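## Task

Carry out these bay-to-bay moves, numbered against the deck's layout sheet (DECK TABLE): 43 to 41, 11 to 12, 31 to 32, 42 to 44. At the end, bays 12, 13, 22 and 33 must each contain some 384-well plate, and bays 23, 32, 41 and 44 must each contain some 96-well plate; which individual plate sits where does not matter. Every plate or block has to rest flat within the corner pieces of its bay, cut corner toward the back left. The real deck was set up by hand and may not match the DECK TABLE, so check with the cameras.

## Robot and tools

Robot: one six-joint arm with a two-finger parallel gripper. There is only one arm, so every command is a single list, not one per arm.

Deck: bays are numbered row then column (bay 23 = row 2, column 3). From the arm's viewpoint row 1 is nearest (front), row 4 farthest (back); column 1 is left, column 4 right. Column 4 bays sit on a raised floor. All ware starts with its cut corner at the back left. DECK TABLE for scene 1: 384-well plates at 11, 13, 22, 33; 96-well plates at 23, 31, 42, 43; all else empty. Plates are open (96-well is 8x12 wells, 384-well is 16x24). Because the deck was loaded by hand, trust only the cameras about what is where; a later scene's task arrives in the result of finished_scene.

Scene frame: origin on the table surface right under the arm base, +z up, +x forward, +y to the left when facing along +x. Lengths in metres. The base may be slightly tilted, and the printed hand position drifts from the truth, especially far out.

Tool execute_actions, argument actions: a list holding zero or one item. Empty list: just report the current state. An item with rows (1 to 15 rows) and optional steps (1 to 15, default 15) is a motion; each row is used for one control step of 1/30 s and the final row repeats to fill the remaining steps. An item with only steps (up to 300) is a wait counted from the previous result, your reply time included. Optional pictures (true/false) controls whether camera images come back (default: they do). A refused call sends nothing.

Each row has 9 numbers in this order: J1 waist, J2 shoulder, J3 elbow, J4 forearm roll, J5 wrist pitch, J6 wrist roll, then gripper position, force_limit, speed. The six joint values are absolute target angles in radians (same as Joint positions prints), not offsets. Ranges: waist -3.491..3.491, shoulder -3.140..3.140, elbow -1.187..4.328, forearm roll -3.316..3.316, wrist pitch -3.140..3.140, wrist roll -3.927..3.927; true ends may differ by up to 0.010. A target beyond an end by over 0.010 and farther out than the current angle is refused; a target past the real end is clipped there and a 'joint sent to its limit' note may appear (possibly about an earlier action).

Gripper values are absolute, each in [-1, 1]. position: +1 fully open (140 mm), about -0.8 pads touch, -1 squeezes until blocked. force_limit: about 14 N at -1, 60 N at 0, 107 N at +1 (parts up to 40 mm wide). speed: about 30 mm/s at -1, 140 at 0, 250 at +1. Fingers point along the gripper's +z and close along its y. end_effector_position is the midpoint between closed pads; fingertips extend about 33 mm past it when closed, 9 mm when fully open, and move about 24 mm outward while closing, so leave clearance above surfaces.

Motion limits: target speed caps of 2.62 rad/s (waist, shoulder), 3.14 (elbow), 3.93 (wrist joints), with 0.5 s acceleration and synchronised arrival. Each step the target is kept within 0.805 rad (waist, shoulder), 0.966 (elbow) or 1.21 (wrist joints) of the measured angle, and scaled back if it would put the hand over 70 mm from its measured spot. Between calls the arm keeps heading for your last row until it nearly stops or a step is HELD.

Results: end_effector_position and end_effector_quat_wxyz in the scene frame; Joint positions and Joint velocities in column order (rad, rad/s); position_measured in counts (3 open, 230 pads together, non-linear); object_status 0 moving, 1 blocked while opening, 2 blocked while closing (a real grip), 3 reached target or pads met. 'joint command not followed' means the clearance check altered or blocked targets (mounting blocks and posts count as arm). HELD marks steps where your row was partly or fully not sent. To grip, send -1 and confirm status 2. Once stopped, the fingers hold until position changes by 0.01 or more; to squeeze harder, raise force_limit and switch between -1 and -0.98.

Tool zoom_image: camera is cam_head_left (672x504), cam_head_right (672x504) or cam_wrist (616x616, fisheye); region [x0, y0, x1, y1] in pixels from the top-left of that camera's latest image, at most 504x504.

Tool finished_scene: scene (1 or 2) ends that scene irreversibly, grades it and starts the next. A reply with no tool call ends everything remaining.

Avoid: torque at a joint's load limit (140 N m for waist, shoulder, elbow; 35.2 for the wrist joints, held weight included) or 150 N external force, either of which stops the arm for 10 s; overheating motors (watch MOTOR HOT; OVER-TEMPERATURE FAULT brakes the arm); drops, slips, slams, hard pushes; anything leaving the table. Brief tugs on held parts or nudges to loose ones can happen. Finish by releasing the plate and moving the gripper away, since placements held only by the robot do not count.

Each tool is called after "Emit:" as name(argument=value, ...), one argument or row to a line, values as JSON.

## Session

Emit:
execute_actions(
  actions=[],
)

Scene clock: 0.00 s of 15600.00 s.
end_effector_position=(+0.5144, -0.1477, +0.4212) position_measured=3 object_status=3 end_effector_quat_wxyz=(-0.222, +0.973, -0.039, -0.042)
Joint positions: [ 0.266  0.131  0.217 -0.001 -1.654  1.31 ]
Joint velocities: [ 0.    -0.001  0.    -0.    -0.001  0.   ]

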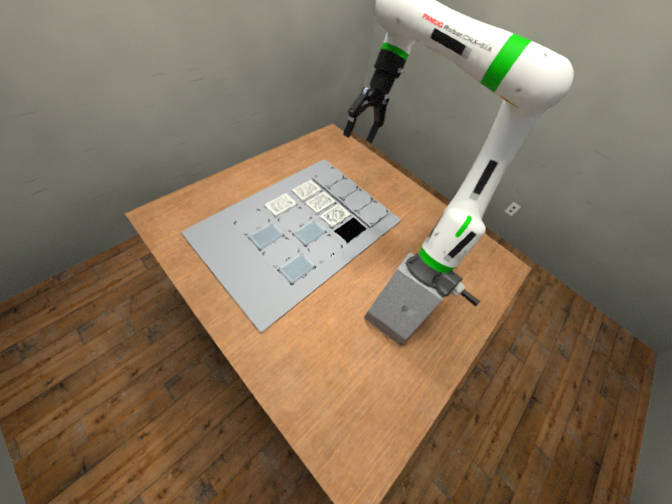

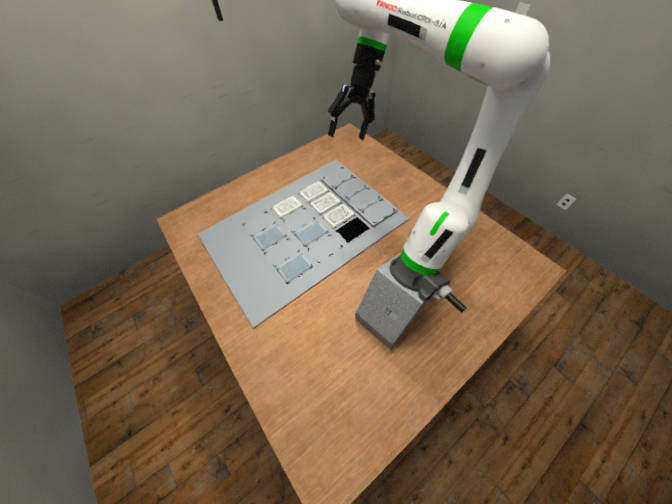

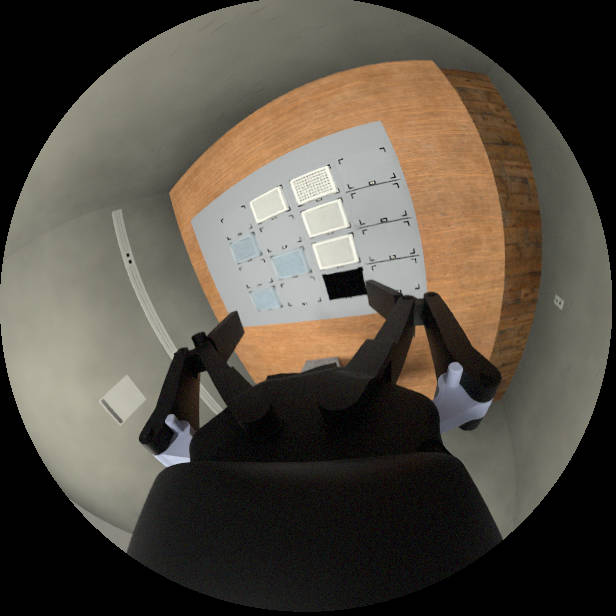

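Emit:
zoom_image(
  camera="cam_wrist",
  region=[180, 110, 440, 330],
)

Emit:
zoom_image(
  camera="cam_head_left",
  region=[170, 150, 420, 340],
)

Region (180, 110, 440, 330) of cam_wrist's 616x616 image, scaled by 1.938, with more detail than that image has; it fills the top 426 rows of this view, and the rest is white.

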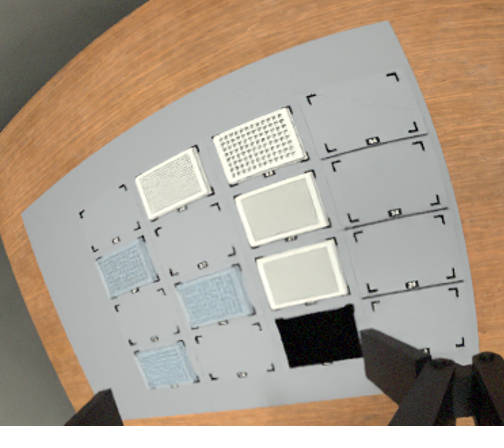

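Region (170, 150, 420, 340) of cam_head_left's 672x504 image, scaled by 2.016, with more detail than that image has; it fills the top 383 rows of this view, and the rest is white.

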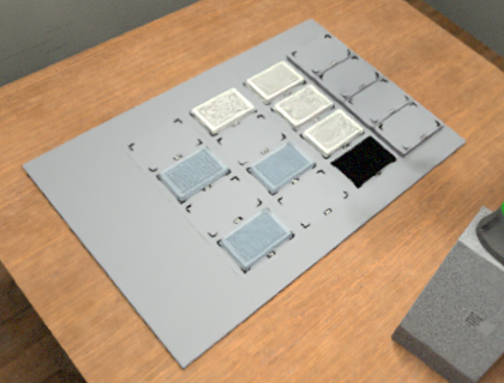

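Emit:
execute_actions(
  actions=[
    {"rows":[[0.7485,0.2216,-0.1822,0.3965,-1.4192,0.79,1,0,0]]},
  ],
  pictures=false,
)

Emit:
execute_actions(
  actions=[
    {"steps":60},
  ],
)

Scene clock: 53.93 s of 15600.00 s.
end_effector_position=(+0.5056, -0.0230, +0.3563) position_measured=3 object_status=3 end_effector_quat_wxyz=(-0.032, +0.999, -0.014, -0.024)
Joint positions: [ 0.672  0.207 -0.119  0.333 -1.457  0.873]
Joint velocities: [ 0.884  0.167 -0.727  0.718  0.425 -0.937]
Steps of this call (steps 1 to 90: nothing new was sent; then 50.43 s passed at rest; steps 91 to 105: all 15 steps of this action). Readings (joint positions | what the end effector reports):
91: [0.266 0.131 0.217 -0.000 -1.654 1.310] | position_measured=3 object_status=3
92: [0.270 0.131 0.213 0.003 -1.652 1.305] | position_measured=3 object_status=3
94: [0.295 0.136 0.192 0.024 -1.640 1.278] | position_measured=3 object_status=3
98: [0.413 0.159 0.095 0.121 -1.582 1.151] | position_measured=3 object_status=3
105: the state above

Scene clock: 55.93 s of 15600.00 s.
end_effector_position=(+0.5033, +0.0006, +0.3495) position_measured=3 object_status=3 end_effector_quat_wxyz=(+0.000, +1.000, -0.003, -0.002)
Joint positions: [ 0.749  0.222 -0.182  0.397 -1.419  0.79 ]
Joint velocities: [-0.001  0.001  0.     0.    -0.001 -0.   ]
Steps of this call (steps 1 to 30: the robot went on to your last target; steps 31 to 60: nothing new was sent). Readings (joint positions | what the end effector reports):
1: [0.699 0.212 -0.141 0.355 -1.444 0.844] | position_measured=3 object_status=3
2: [0.720 0.216 -0.158 0.372 -1.433 0.822] | position_measured=3 object_status=3
4: [0.744 0.221 -0.179 0.393 -1.421 0.795] | position_measured=3 object_status=3
8: [0.748 0.221 -0.182 0.397 -1.419 0.790] | position_measured=3 object_status=3
60: the state above
The arm was judged still, so your last target was given up. Only a new action makes it travel on or press farther. Fingers that are still opening or closing keep moving.

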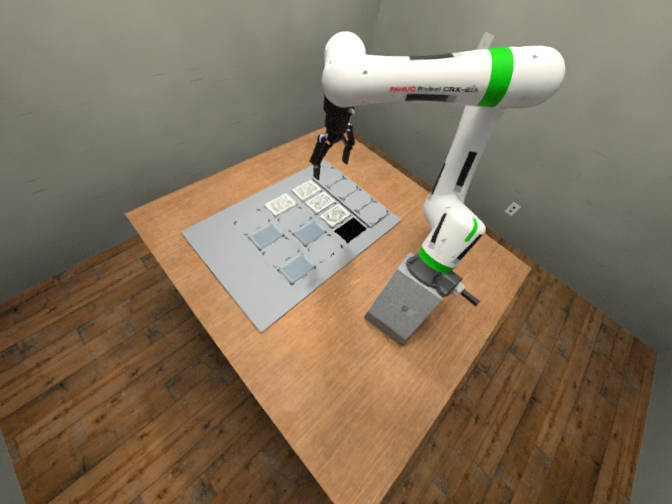

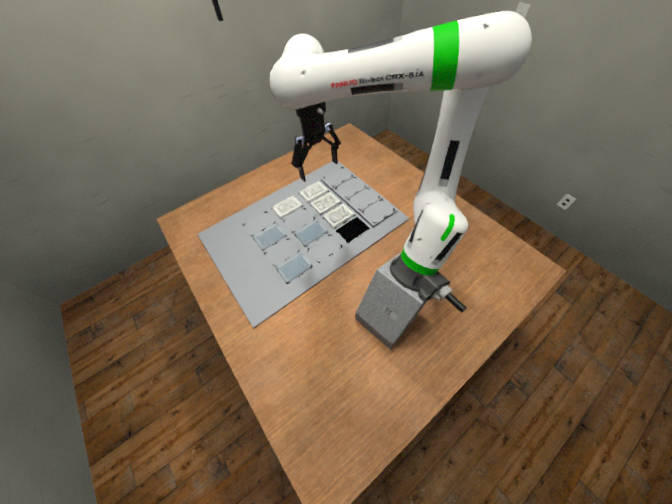

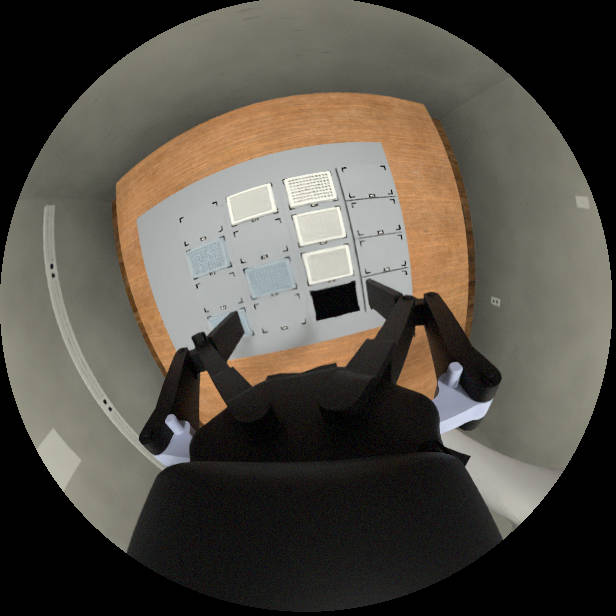

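Emit:
zoom_image(
  camera="cam_wrist",
  region=[170, 160, 310, 340],
)

Emit:
zoom_image(
  camera="cam_wrist",
  region=[270, 150, 420, 330],
)

Region (170, 160, 310, 340) of cam_wrist's 616x616 image, scaled by 2.800, with more detail than that image has.

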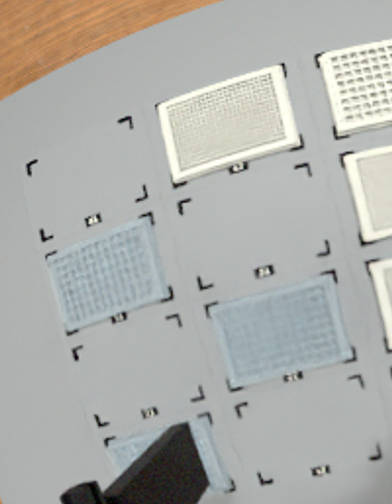

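Region (270, 150, 420, 330) of cam_wrist's 616x616 image, scaled by 2.800, with more detail than that image has.

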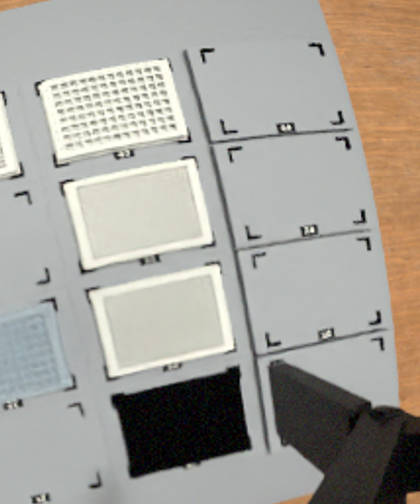

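Emit:
execute_actions(
  actions=[
    {"rows":[[0.732,0.4496,-0.587,0.5417,-0.8442,-1.08,0.55,-0.3,0]]},
  ],
  pictures=false,
)

Emit:
execute_actions(
  actions=[
    {"steps":45},
  ],
)

Scene clock: 94.03 s of 15600.00 s.
end_effector_position=(+0.4945, +0.0437, +0.2332) position_measured=59 object_status=3 end_effector_quat_wxyz=(+0.008, +0.954, -0.299, +0.010)
Joint positions: [ 0.741  0.334 -0.381  0.468 -1.136  0.051]
Joint velocities: [-0.021  0.271 -0.482  0.172  0.678 -2.466]
Steps of this call (steps 1 to 90: nothing new was sent; then 34.60 s passed at rest; steps 91 to 105: all 15 steps of this action). Readings (joint positions | what the end effector reports):
91: [0.749 0.222 -0.182 0.397 -1.419 0.789] | position_measured=3 object_status=0
92: [0.749 0.223 -0.184 0.397 -1.416 0.783] | position_measured=8 object_status=0
94: [0.748 0.230 -0.197 0.402 -1.398 0.745] | position_measured=23 object_status=0
98: [0.746 0.263 -0.256 0.423 -1.314 0.566] | position_measured=53 object_status=0
105: the state above

Scene clock: 95.53 s of 15600.00 s.
end_effector_position=(+0.4450, +0.0779, +0.1196) position_measured=59 object_status=3 end_effector_quat_wxyz=(+0.001, +0.705, -0.709, -0.001)
Joint positions: [ 0.732  0.45  -0.587  0.542 -0.844 -1.08 ]
Joint velocities: [ 0.002 -0.001  0.001  0.     0.001  0.   ]
Steps of this call (steps 1 to 45: the robot went on to your last target). Readings (joint positions | what the end effector reports):
1: [0.740 0.343 -0.397 0.474 -1.113 -0.035] | position_measured=59 object_status=3
2: [0.739 0.352 -0.413 0.479 -1.091 -0.122] | position_measured=59 object_status=3
4: [0.738 0.370 -0.445 0.491 -1.046 -0.298] | position_measured=59 object_status=3
8: [0.735 0.405 -0.508 0.513 -0.956 -0.647] | position_measured=59 object_status=3
45: the state above
The arm was judged still, so your last target was given up. Only a new action makes it travel on or press farther. Fingers that are still opening or closing keep moving.

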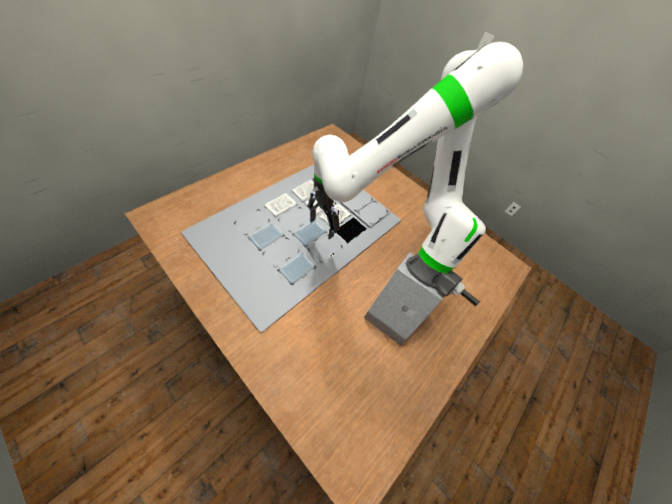

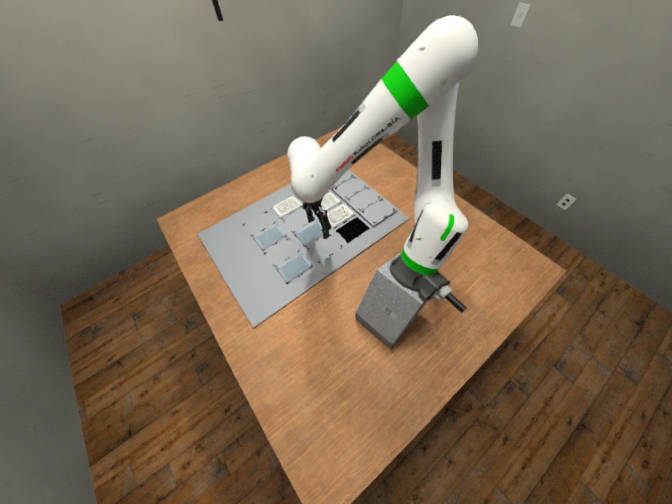

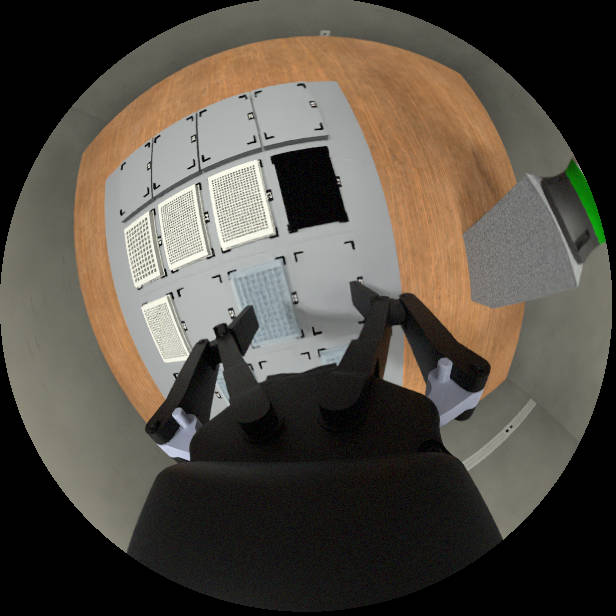

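Emit:
zoom_image(
  camera="cam_wrist",
  region=[220, 130, 380, 350],
)

Region (220, 130, 380, 350) of cam_wrist's 616x616 image, scaled by 2.291, with more detail than that image has; it fills the left 367 columns of this view, and the rest is white.

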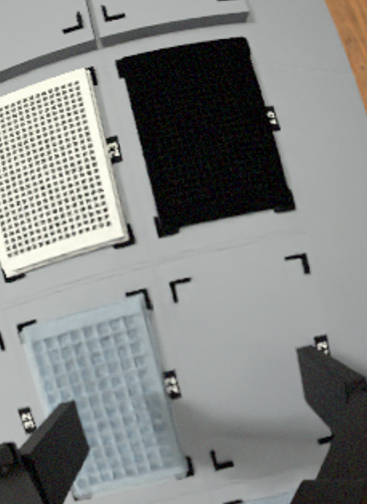

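Emit:
execute_actions(
  actions=[
    {"rows":[[0.6205,0.6509,-0.4479,0.6293,-0.7631,-1.058,0.55,-0.3,0]]},
  ],
  pictures=false,
)

Emit:
execute_actions(
  actions=[
    {"steps":30},
  ],
)

Scene clock: 119.23 s of 15600.00 s.
end_effector_position=(+0.5049, +0.0898, +0.0596) position_measured=59 object_status=3 end_effector_quat_wxyz=(+0.002, +0.708, -0.706, -0.001)
Joint positions: [ 0.621  0.651 -0.448  0.629 -0.763 -1.058]
Joint velocities: [0.001 0.002 0.001 0.001 0.002 0.   ]
Steps of this call (steps 1 to 90: nothing new was sent; then 20.20 s passed at rest; steps 91 to 105: all 15 steps of this action). Readings (joint positions | what the end effector reports):
91: [0.732 0.450 -0.587 0.542 -0.844 -1.080] | position_measured=59 object_status=3
92: [0.730 0.454 -0.584 0.543 -0.842 -1.080] | position_measured=59 object_status=3
94: [0.716 0.479 -0.567 0.554 -0.832 -1.077] | position_measured=59 object_status=3
98: [0.655 0.589 -0.491 0.602 -0.788 -1.065] | position_measured=59 object_status=3
105: the state above

Scene clock: 120.23 s of 15600.00 s.
end_effector_position=(+0.5049, +0.0899, +0.0595) position_measured=59 object_status=3 end_effector_quat_wxyz=(+0.002, +0.708, -0.706, -0.001)
Joint positions: [ 0.621  0.651 -0.448  0.629 -0.763 -1.058]
Joint velocities: [-0.002  0.001 -0.     0.    -0.001  0.   ]
Steps of this call (steps 1 to 15: the robot went on to your last target; steps 16 to 30: nothing new was sent). Readings (joint positions | what the end effector reports):
1: [0.621 0.651 -0.448 0.629 -0.763 -1.058] | position_measured=59 object_status=3
2: [0.621 0.651 -0.448 0.629 -0.763 -1.058] | position_measured=59 object_status=3
4: [0.621 0.651 -0.448 0.629 -0.763 -1.058] | position_measured=59 object_status=3
8: [0.621 0.651 -0.448 0.629 -0.763 -1.058] | position_measured=59 object_status=3
30: the state above
The arm was judged still, so your last target was given up. Only a new action makes it travel on or press farther. Fingers that are still opening or closing keep moving.

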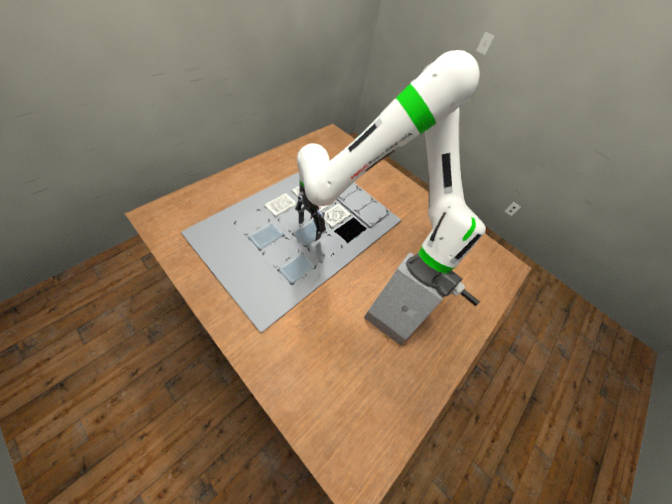

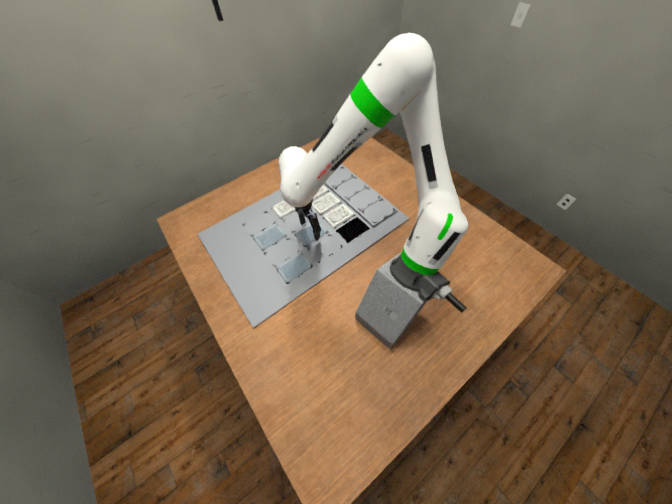

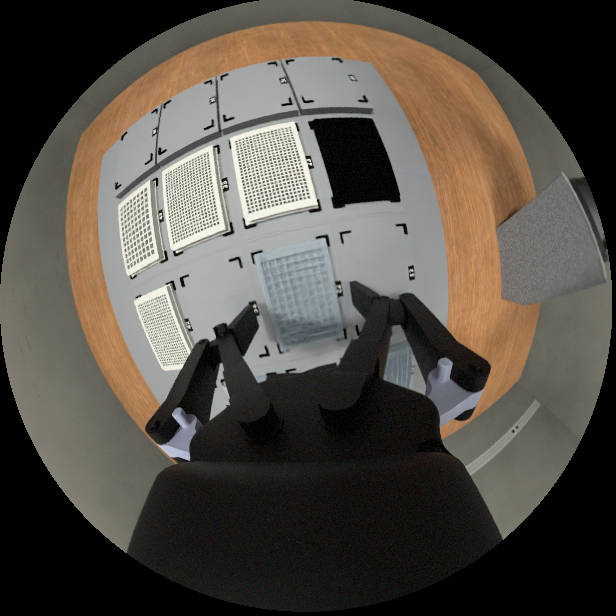

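Emit:
zoom_image(
  camera="cam_wrist",
  region=[200, 200, 420, 380],
)

Region (200, 200, 420, 380) of cam_wrist's 616x616 image, scaled by 2.291, with more detail than that image has; it fills the top 412 rows of this view, and the rest is white.

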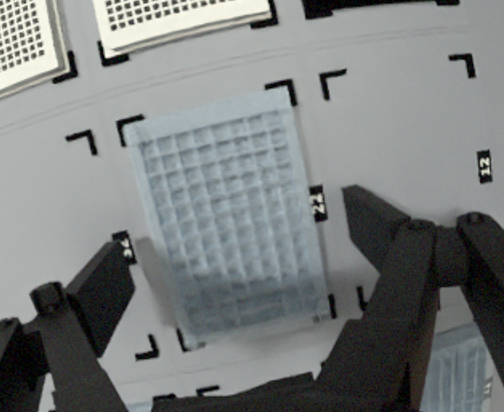

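Emit:
execute_actions(
  actions=[
    {"rows":[[0.5968,0.6858,-0.4543,0.6693,-0.724,-1.086,0.45,-0.3,0]]},
  ],
)

Emit:
zoom_image(
  camera="cam_wrist",
  region=[200, 200, 420, 380],
)

Emit:
zoom_image(
  camera="cam_head_left",
  region=[260, 180, 370, 270],
)

Scene clock: 134.17 s of 15600.00 s.
end_effector_position=(+0.5064, +0.0896, +0.0396) position_measured=72 object_status=3 end_effector_quat_wxyz=(+0.002, +0.707, -0.707, -0.001)
Joint positions: [ 0.597  0.686 -0.454  0.669 -0.724 -1.086]
Joint velocities: [-0.     0.001  0.    -0.    -0.001  0.   ]
Steps of this call (steps 1 to 90: nothing new was sent; then 10.43 s passed at rest; steps 91 to 105: all 15 steps of this action). Readings (joint positions | what the end effector reports):
91: [0.620 0.651 -0.448 0.630 -0.763 -1.058] | position_measured=59 object_status=0
92: [0.618 0.655 -0.448 0.635 -0.758 -1.061] | position_measured=64 object_status=0
94: [0.603 0.677 -0.452 0.659 -0.734 -1.078] | position_measured=72 object_status=0
98: [0.597 0.686 -0.454 0.669 -0.724 -1.086] | position_measured=72 object_status=0
105: the state above

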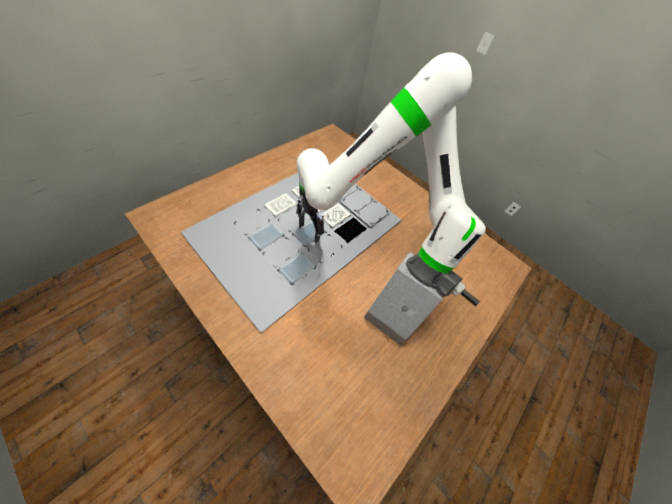

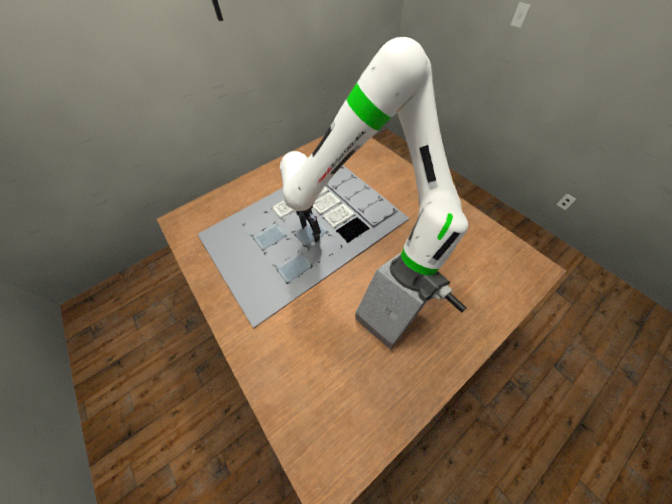

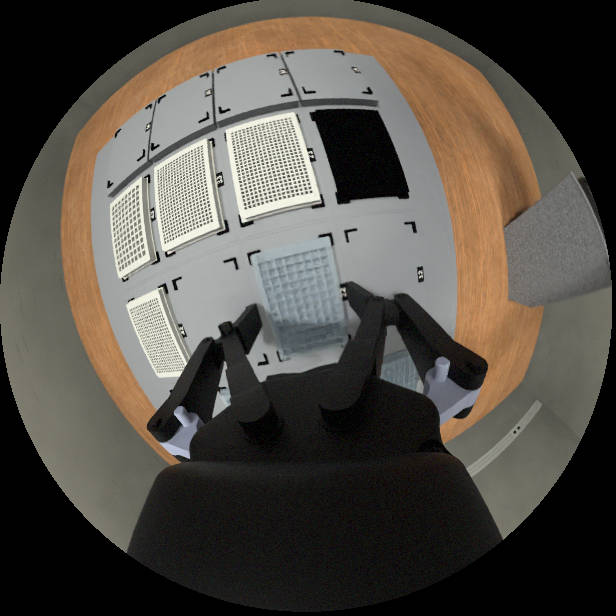

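Region (200, 200, 420, 380) of cam_wrist's 616x616 image, scaled by 2.291, with more detail than that image has; it fills the top 412 rows of this view, and the rest is white.

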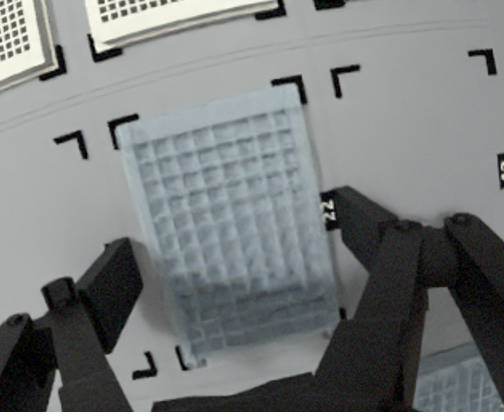

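Region (260, 180, 370, 270) of cam_head_left's 672x504 image, scaled by 4.582, with more detail than that image has; it fills the top 412 rows of this view, and the rest is white.

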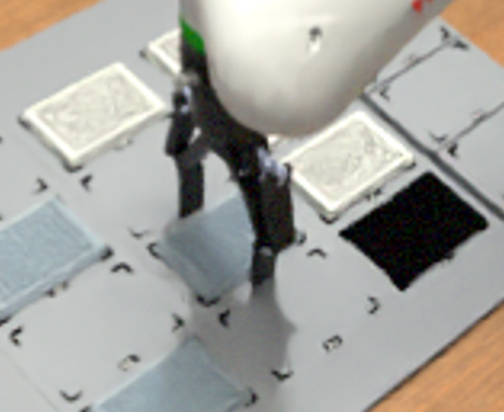

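Emit:
execute_actions(
  actions=[
    {"rows":[[0.5854,0.7014,-0.4521,0.6853,-0.7114,-1.096,0.45,-0.3,-0.5],[0.5854,0.7014,-0.4521,0.6853,-0.7114,-1.096,0.45,-0.3,-0.5],[0.5854,0.7014,-0.4521,0.6853,-0.7114,-1.096,0.45,-0.3,-0.5],[0.5854,0.7014,-0.4521,0.6853,-0.7114,-1.096,0.45,-0.3,-0.5],[0.5854,0.7014,-0.4521,0.6853,-0.7114,-1.096,0.45,-0.3,-0.5],[0.5854,0.7014,-0.4521,0.6853,-0.7114,-1.096,0.45,-0.3,-0.5],[0.5854,0.7014,-0.4521,0.6853,-0.7114,-1.096,0.45,-0.3,-0.5],[0.5854,0.7014,-0.4521,0.6853,-0.7114,-1.096,-1,-0.3,-0.5]]},
  ],
  pictures=false,
)

Emit:
execute_actions(
  actions=[
    {"steps":10},
  ],
)

Emit:
zoom_image(
  camera="cam_head_left",
  region=[260, 180, 370, 270],
)

Emit:
zoom_image(
  camera="cam_wrist",
  region=[100, 180, 440, 400],
)

Scene clock: 158.10 s of 15600.00 s.
end_effector_position=(+0.5079, +0.0897, +0.0380) position_measured=72 object_status=3 end_effector_quat_wxyz=(+0.001, +0.707, -0.708, +0.000)
Joint positions: [ 0.594  0.69  -0.453  0.675 -0.721 -1.09 ]
Joint velocities: [ 0.001  0.    -0.     0.    -0.001  0.   ]
FORCE FAULT: contact force on the arm reached its limit, and the arm stopped for 10 seconds. The contact can be on any part of the arm, not only on its tool. The arm's remaining commands of this call were not run. The arm holds still and accepts commands again. Move the arm away from the contact; if what it grips holds it there, let go first. Pushing or pulling that hard again can fault the arm again.
The stop began at step 94 of this call (marked STOPPED below). From that step on the arm followed nothing that you had sent. 12 steps, steps kept back included, did not run and will not run. Nothing is kept back now, and the robot has no last target.
Steps of this call (steps 1 to 15: the robot went on to your last target; steps 16 to 90: nothing new was sent; then 10.80 s passed at rest; steps 91 to 93: the first 3 steps of this action; steps 94 to 394: the stop). Readings (joint positions | what the end effector reports):
91: [0.597 0.686 -0.454 0.669 -0.724 -1.086] | position_measured=72 object_status=3
92: [0.594 0.690 -0.454 0.674 -0.720 -1.089] | position_measured=72 object_status=3
94: [0.594 0.690 -0.453 0.675 -0.721 -1.090] | position_measured=72 object_status=3 STOPPED
98: [0.594 0.690 -0.453 0.675 -0.721 -1.090] | position_measured=72 object_status=3
394: the state above

Scene clock: 158.13 s of 15600.00 s.
end_effector_position=(+0.5079, +0.0897, +0.0380) position_measured=72 object_status=3 end_effector_quat_wxyz=(+0.001, +0.707, -0.708, +0.000)
Joint positions: [ 0.594  0.69  -0.453  0.675 -0.721 -1.09 ]
Joint velocities: [ 0.001 -0.001 -0.    -0.     0.001  0.   ]
A stop began in an earlier call of the same reply, so what this call sent did not run. Send another action.
Steps of this call (step 1: nothing new was sent). Readings (joint positions | what the end effector reports):
1: the state above

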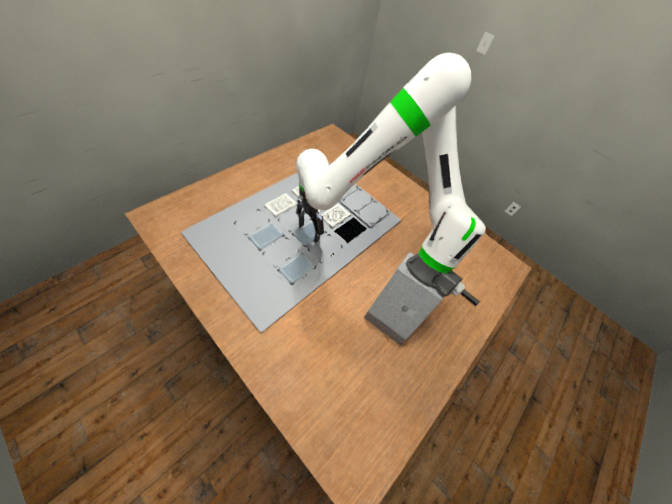

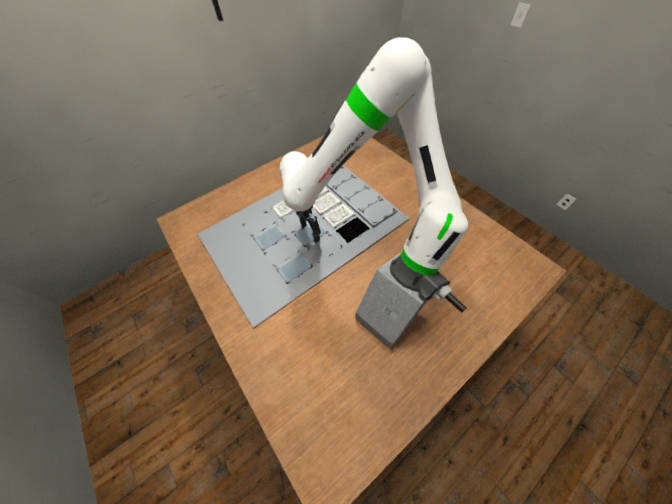

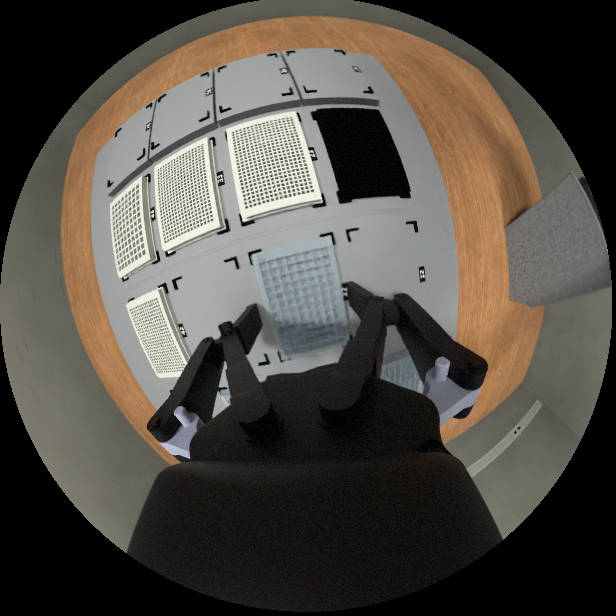

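Region (260, 180, 370, 270) of cam_head_left's 672x504 image, scaled by 4.582, with more detail than that image has; it fills the top 412 rows of this view, and the rest is white.

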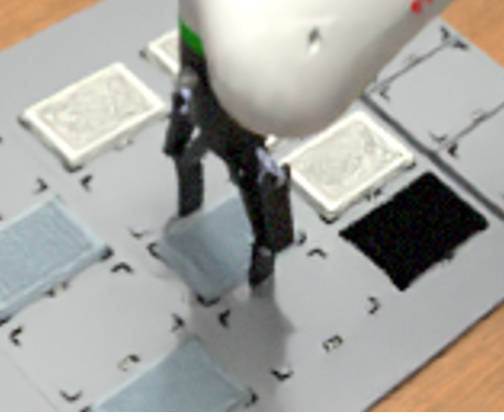

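Region (100, 180, 440, 400) of cam_wrist's 616x616 image, scaled by 1.482, with more detail than that image has; it fills the top 326 rows of this view, and the rest is white.

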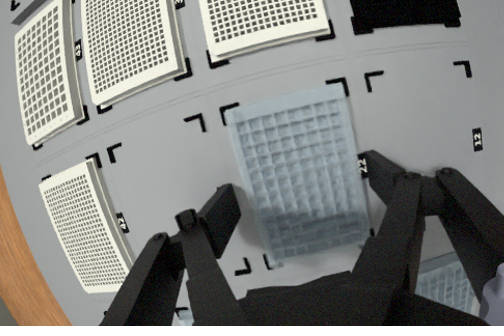

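Emit:
execute_actions(
  actions=[
    {"rows":[[0.6007,0.6787,-0.4479,0.6593,-0.7368,-1.08,0.45,-0.3,-0.5],[0.6007,0.6787,-0.4479,0.6593,-0.7368,-1.08,0.45,-0.3,-0.5],[0.6007,0.6787,-0.4479,0.6593,-0.7368,-1.08,0.45,-0.3,-0.5],[0.6007,0.6787,-0.4479,0.6593,-0.7368,-1.08,0.45,-0.3,-0.5],[0.6007,0.6787,-0.4479,0.6593,-0.7368,-1.08,0.45,-0.3,-0.5],[0.6007,0.6787,-0.4479,0.6593,-0.7368,-1.08,0.45,-0.3,-0.5],[0.6007,0.6787,-0.4479,0.6593,-0.7368,-1.08,-1,-0.3,-0.5]]},
  ],
  pictures=false,
)

Emit:
execute_actions(
  actions=[
    {"steps":10},
  ],
  pictures=false,
)

Scene clock: 168.33 s of 15600.00 s.
end_effector_position=(+0.5075, +0.0886, +0.0446) position_measured=107 object_status=0 end_effector_quat_wxyz=(+0.003, +0.705, -0.709, -0.000)
Joint positions: [ 0.601  0.679 -0.448  0.658 -0.738 -1.08 ]
Joint velocities: [ 0.    -0.    -0.     0.001  0.    -0.   ]
Steps of this call (steps 1 to 90: nothing new was sent; then 6.70 s passed at rest; steps 91 to 105: all 15 steps of this action). Readings (joint positions | what the end effector reports):
91: [0.594 0.689 -0.453 0.675 -0.721 -1.090] | position_measured=72 object_status=3
92: [0.597 0.686 -0.451 0.669 -0.727 -1.086] | position_measured=72 object_status=3
94: [0.600 0.679 -0.448 0.660 -0.736 -1.080] | position_measured=72 object_status=3
98: [0.601 0.679 -0.448 0.659 -0.737 -1.080] | position_measured=75 object_status=0
105: the state above

Scene clock: 168.67 s of 15600.00 s.
end_effector_position=(+0.5079, +0.0889, +0.0447) position_measured=108 object_status=2 end_effector_quat_wxyz=(+0.002, +0.706, -0.709, -0.000)
Joint positions: [ 0.601  0.679 -0.448  0.659 -0.737 -1.08 ]
Joint velocities: [-0.001  0.001 -0.     0.001  0.001 -0.001]
Steps of this call (steps 1 to 10: the robot went on to your last target). Readings (joint positions | what the end effector reports):
1: [0.601 0.679 -0.448 0.658 -0.738 -1.080] | position_measured=108 object_status=0
2: [0.601 0.679 -0.448 0.658 -0.738 -1.080] | position_measured=108 object_status=0
4: [0.601 0.679 -0.448 0.659 -0.737 -1.080] | position_measured=108 object_status=0
8: [0.601 0.679 -0.448 0.659 -0.737 -1.080] | position_measured=108 object_status=2
10: the state above

Emit:
execute_actions(
  actions=[
    {"rows":[[0.6361,0.6262,-0.4389,0.5993,-0.7953,-1.04,-1,-0.3,-0.5]],"steps":12},
  ],
  pictures=false,
)

Emit:
execute_actions(
  actions=[
    {"rows":[[0.5383,0.8115,-0.0826,0.5608,-0.9078,-0.858,-1,-0.3,-0.5]]},
  ],
  pictures=false,
)

Emit:
execute_actions(
  actions=[
    {"steps":20},
  ],
)

Emit:
zoom_image(
  camera="cam_wrist",
  region=[200, 200, 420, 380],
)

Scene clock: 186.90 s of 15600.00 s.
end_effector_position=(+0.5043, +0.0896, +0.0744) position_measured=108 object_status=2 end_effector_quat_wxyz=(+0.002, +0.707, -0.707, -0.002)
Joint positions: [ 0.636  0.626 -0.439  0.599 -0.795 -1.04 ]
Joint velocities: [ 0.001 -0.001 -0.002 -0.001  0.002 -0.   ]
Steps of this call (steps 1 to 15: the robot went on to your last target; steps 16 to 90: nothing new was sent; then 14.83 s passed at rest; steps 91 to 102: all 12 steps of this action). Readings (joint positions | what the end effector reports):
91: [0.601 0.679 -0.448 0.659 -0.737 -1.080] | position_measured=108 object_status=2
92: [0.603 0.675 -0.447 0.655 -0.741 -1.077] | position_measured=108 object_status=2
94: [0.619 0.650 -0.442 0.628 -0.768 -1.058] | position_measured=108 object_status=2
98: [0.636 0.626 -0.439 0.600 -0.795 -1.040] | position_measured=108 object_status=2
102: the state above

Scene clock: 187.40 s of 15600.00 s.
end_effector_position=(+0.6173, +0.0879, +0.0640) position_measured=108 object_status=2 end_effector_quat_wxyz=(+0.002, +0.706, -0.708, -0.001)
Joint positions: [ 0.539  0.811 -0.084  0.561 -0.907 -0.859]
Joint velocities: [-0.018  0.033  0.062 -0.007 -0.02   0.033]
Steps of this call (steps 1 to 15: all 15 steps of this action). Readings (joint positions | what the end effector reports):
1: [0.636 0.626 -0.439 0.599 -0.795 -1.040] | position_measured=108 object_status=2
2: [0.635 0.629 -0.434 0.599 -0.797 -1.037] | position_measured=108 object_status=2
4: [0.627 0.644 -0.404 0.595 -0.807 -1.022] | position_measured=108 object_status=2
8: [0.588 0.718 -0.262 0.580 -0.851 -0.950] | position_measured=108 object_status=2
15: the state above

Scene clock: 188.07 s of 15600.00 s.
end_effector_position=(+0.6176, +0.0879, +0.0640) position_measured=108 object_status=2 end_effector_quat_wxyz=(+0.002, +0.706, -0.708, -0.001)
Joint positions: [ 0.538  0.812 -0.083  0.561 -0.908 -0.858]
Joint velocities: [ 0.002  0.    -0.    -0.    -0.001  0.001]
Steps of this call (steps 1 to 15: the robot went on to your last target; steps 16 to 20: nothing new was sent). Readings (joint positions | what the end effector reports):
1: [0.538 0.811 -0.083 0.561 -0.908 -0.858] | position_measured=108 object_status=2
2: [0.538 0.811 -0.083 0.561 -0.908 -0.858] | position_measured=108 object_status=2
4: [0.538 0.811 -0.083 0.561 -0.908 -0.858] | position_measured=108 object_status=2
8: [0.538 0.811 -0.083 0.561 -0.908 -0.858] | position_measured=108 object_status=2
20: the state above
The arm was judged still, so your last target was given up. Only a new action makes it travel on or press farther. Fingers that are still opening or closing keep moving.

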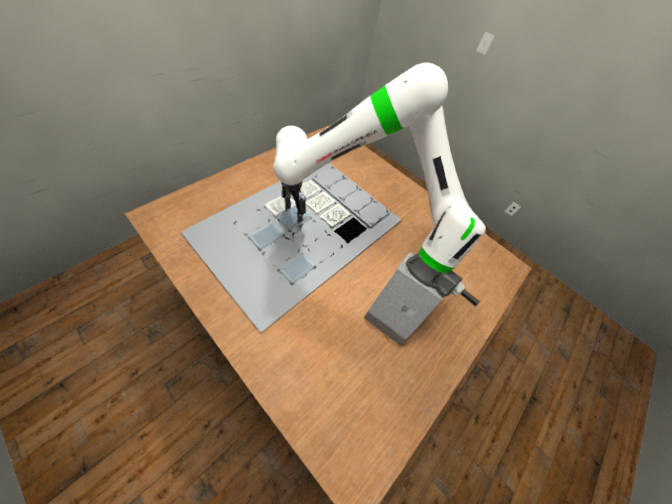

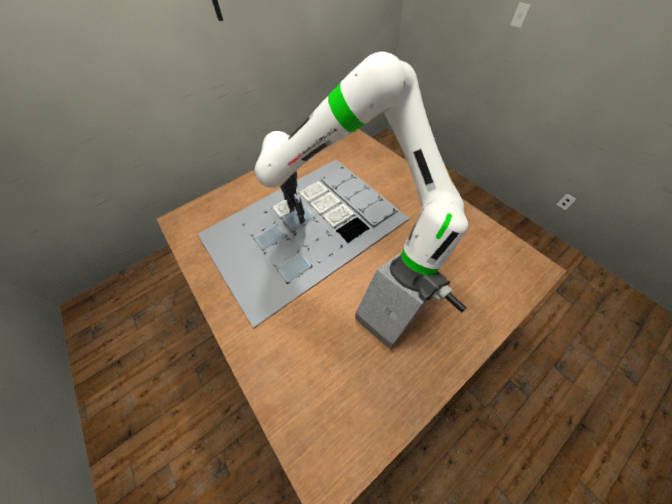

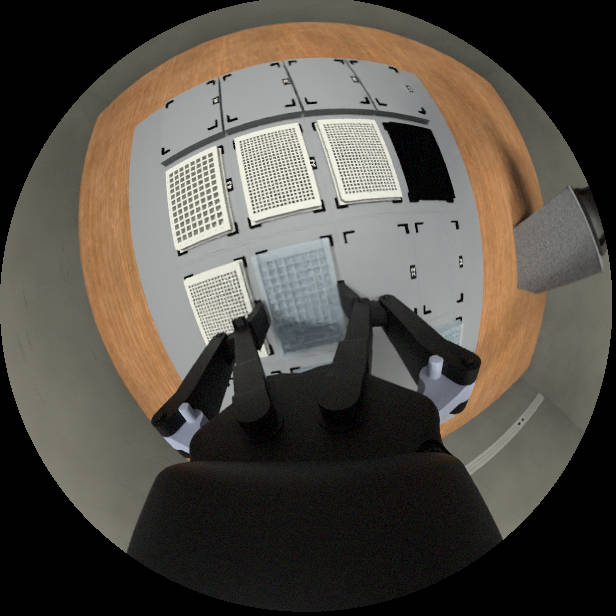

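Region (200, 200, 420, 380) of cam_wrist's 616x616 image, scaled by 2.291, with more detail than that image has; it fills the top 412 rows of this view, and the rest is white.

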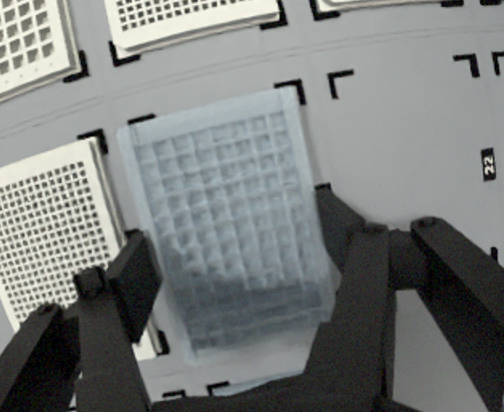

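Emit:
execute_actions(
  actions=[
    {"rows":[[0.5304,0.8269,-0.0917,0.5746,-0.8847,-0.8694,-1,-0.3,-0.5]]},
  ],
)

Emit:
zoom_image(
  camera="cam_wrist",
  region=[200, 200, 420, 380],
)

Scene clock: 201.13 s of 15600.00 s.
end_effector_position=(+0.6162, +0.0886, +0.0517) position_measured=108 object_status=2 end_effector_quat_wxyz=(+0.002, +0.706, -0.708, -0.001)
Joint positions: [ 0.53   0.827 -0.092  0.575 -0.885 -0.869]
Joint velocities: [ 0.001 -0.001 -0.     0.     0.     0.   ]
Steps of this call (steps 1 to 90: nothing new was sent; then 9.57 s passed at rest; steps 91 to 105: all 15 steps of this action). Readings (joint positions | what the end effector reports):
91: [0.538 0.812 -0.083 0.561 -0.907 -0.858] | position_measured=108 object_status=2
92: [0.536 0.816 -0.085 0.565 -0.901 -0.861] | position_measured=108 object_status=2
94: [0.531 0.827 -0.092 0.574 -0.886 -0.869] | position_measured=108 object_status=2
98: [0.530 0.827 -0.092 0.575 -0.885 -0.869] | position_measured=108 object_status=2
105: the state above

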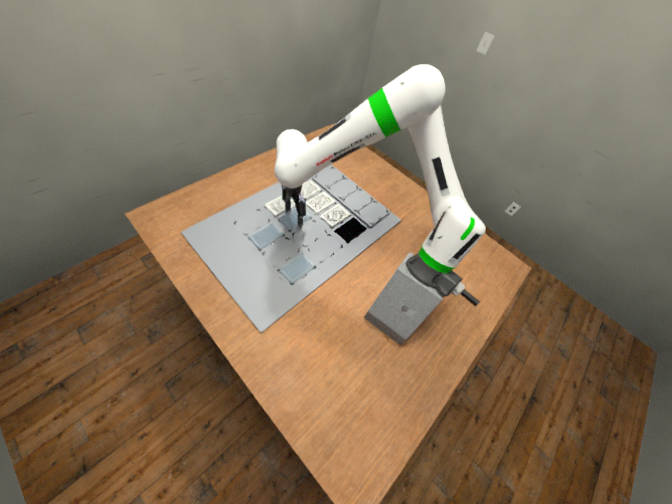

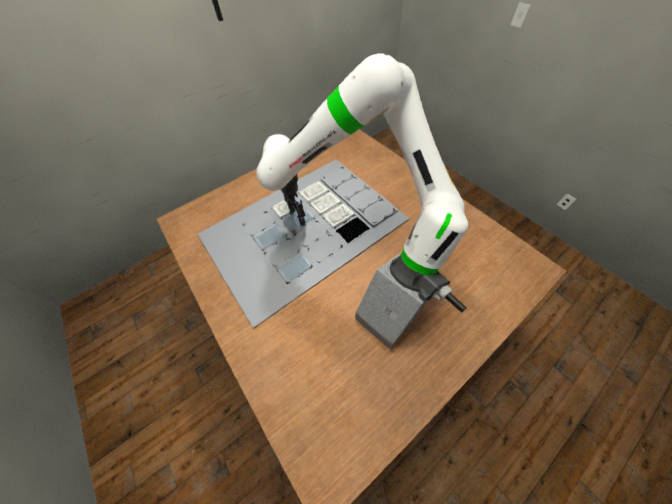

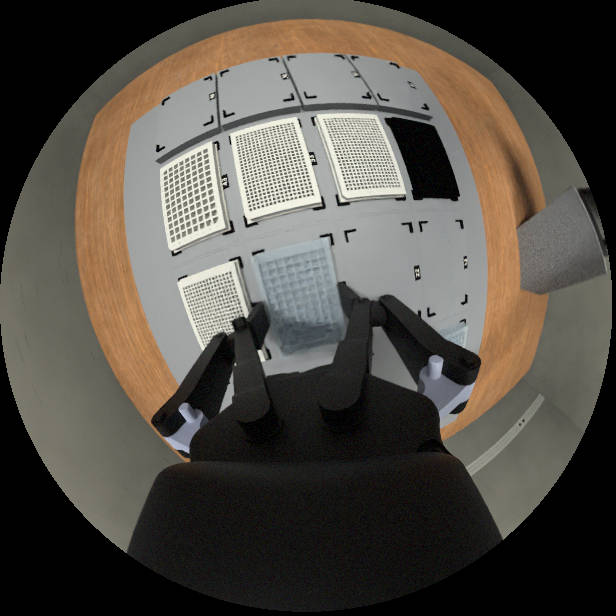

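Region (200, 200, 420, 380) of cam_wrist's 616x616 image, scaled by 2.291, with more detail than that image has; it fills the top 412 rows of this view, and the rest is white.

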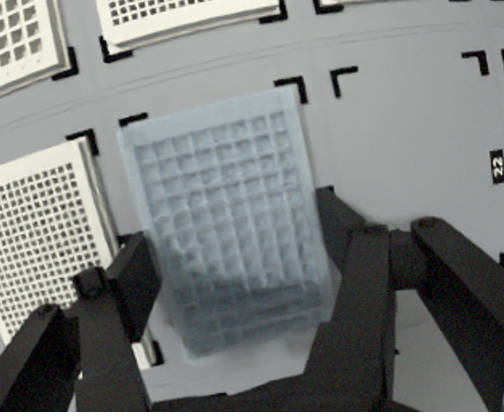

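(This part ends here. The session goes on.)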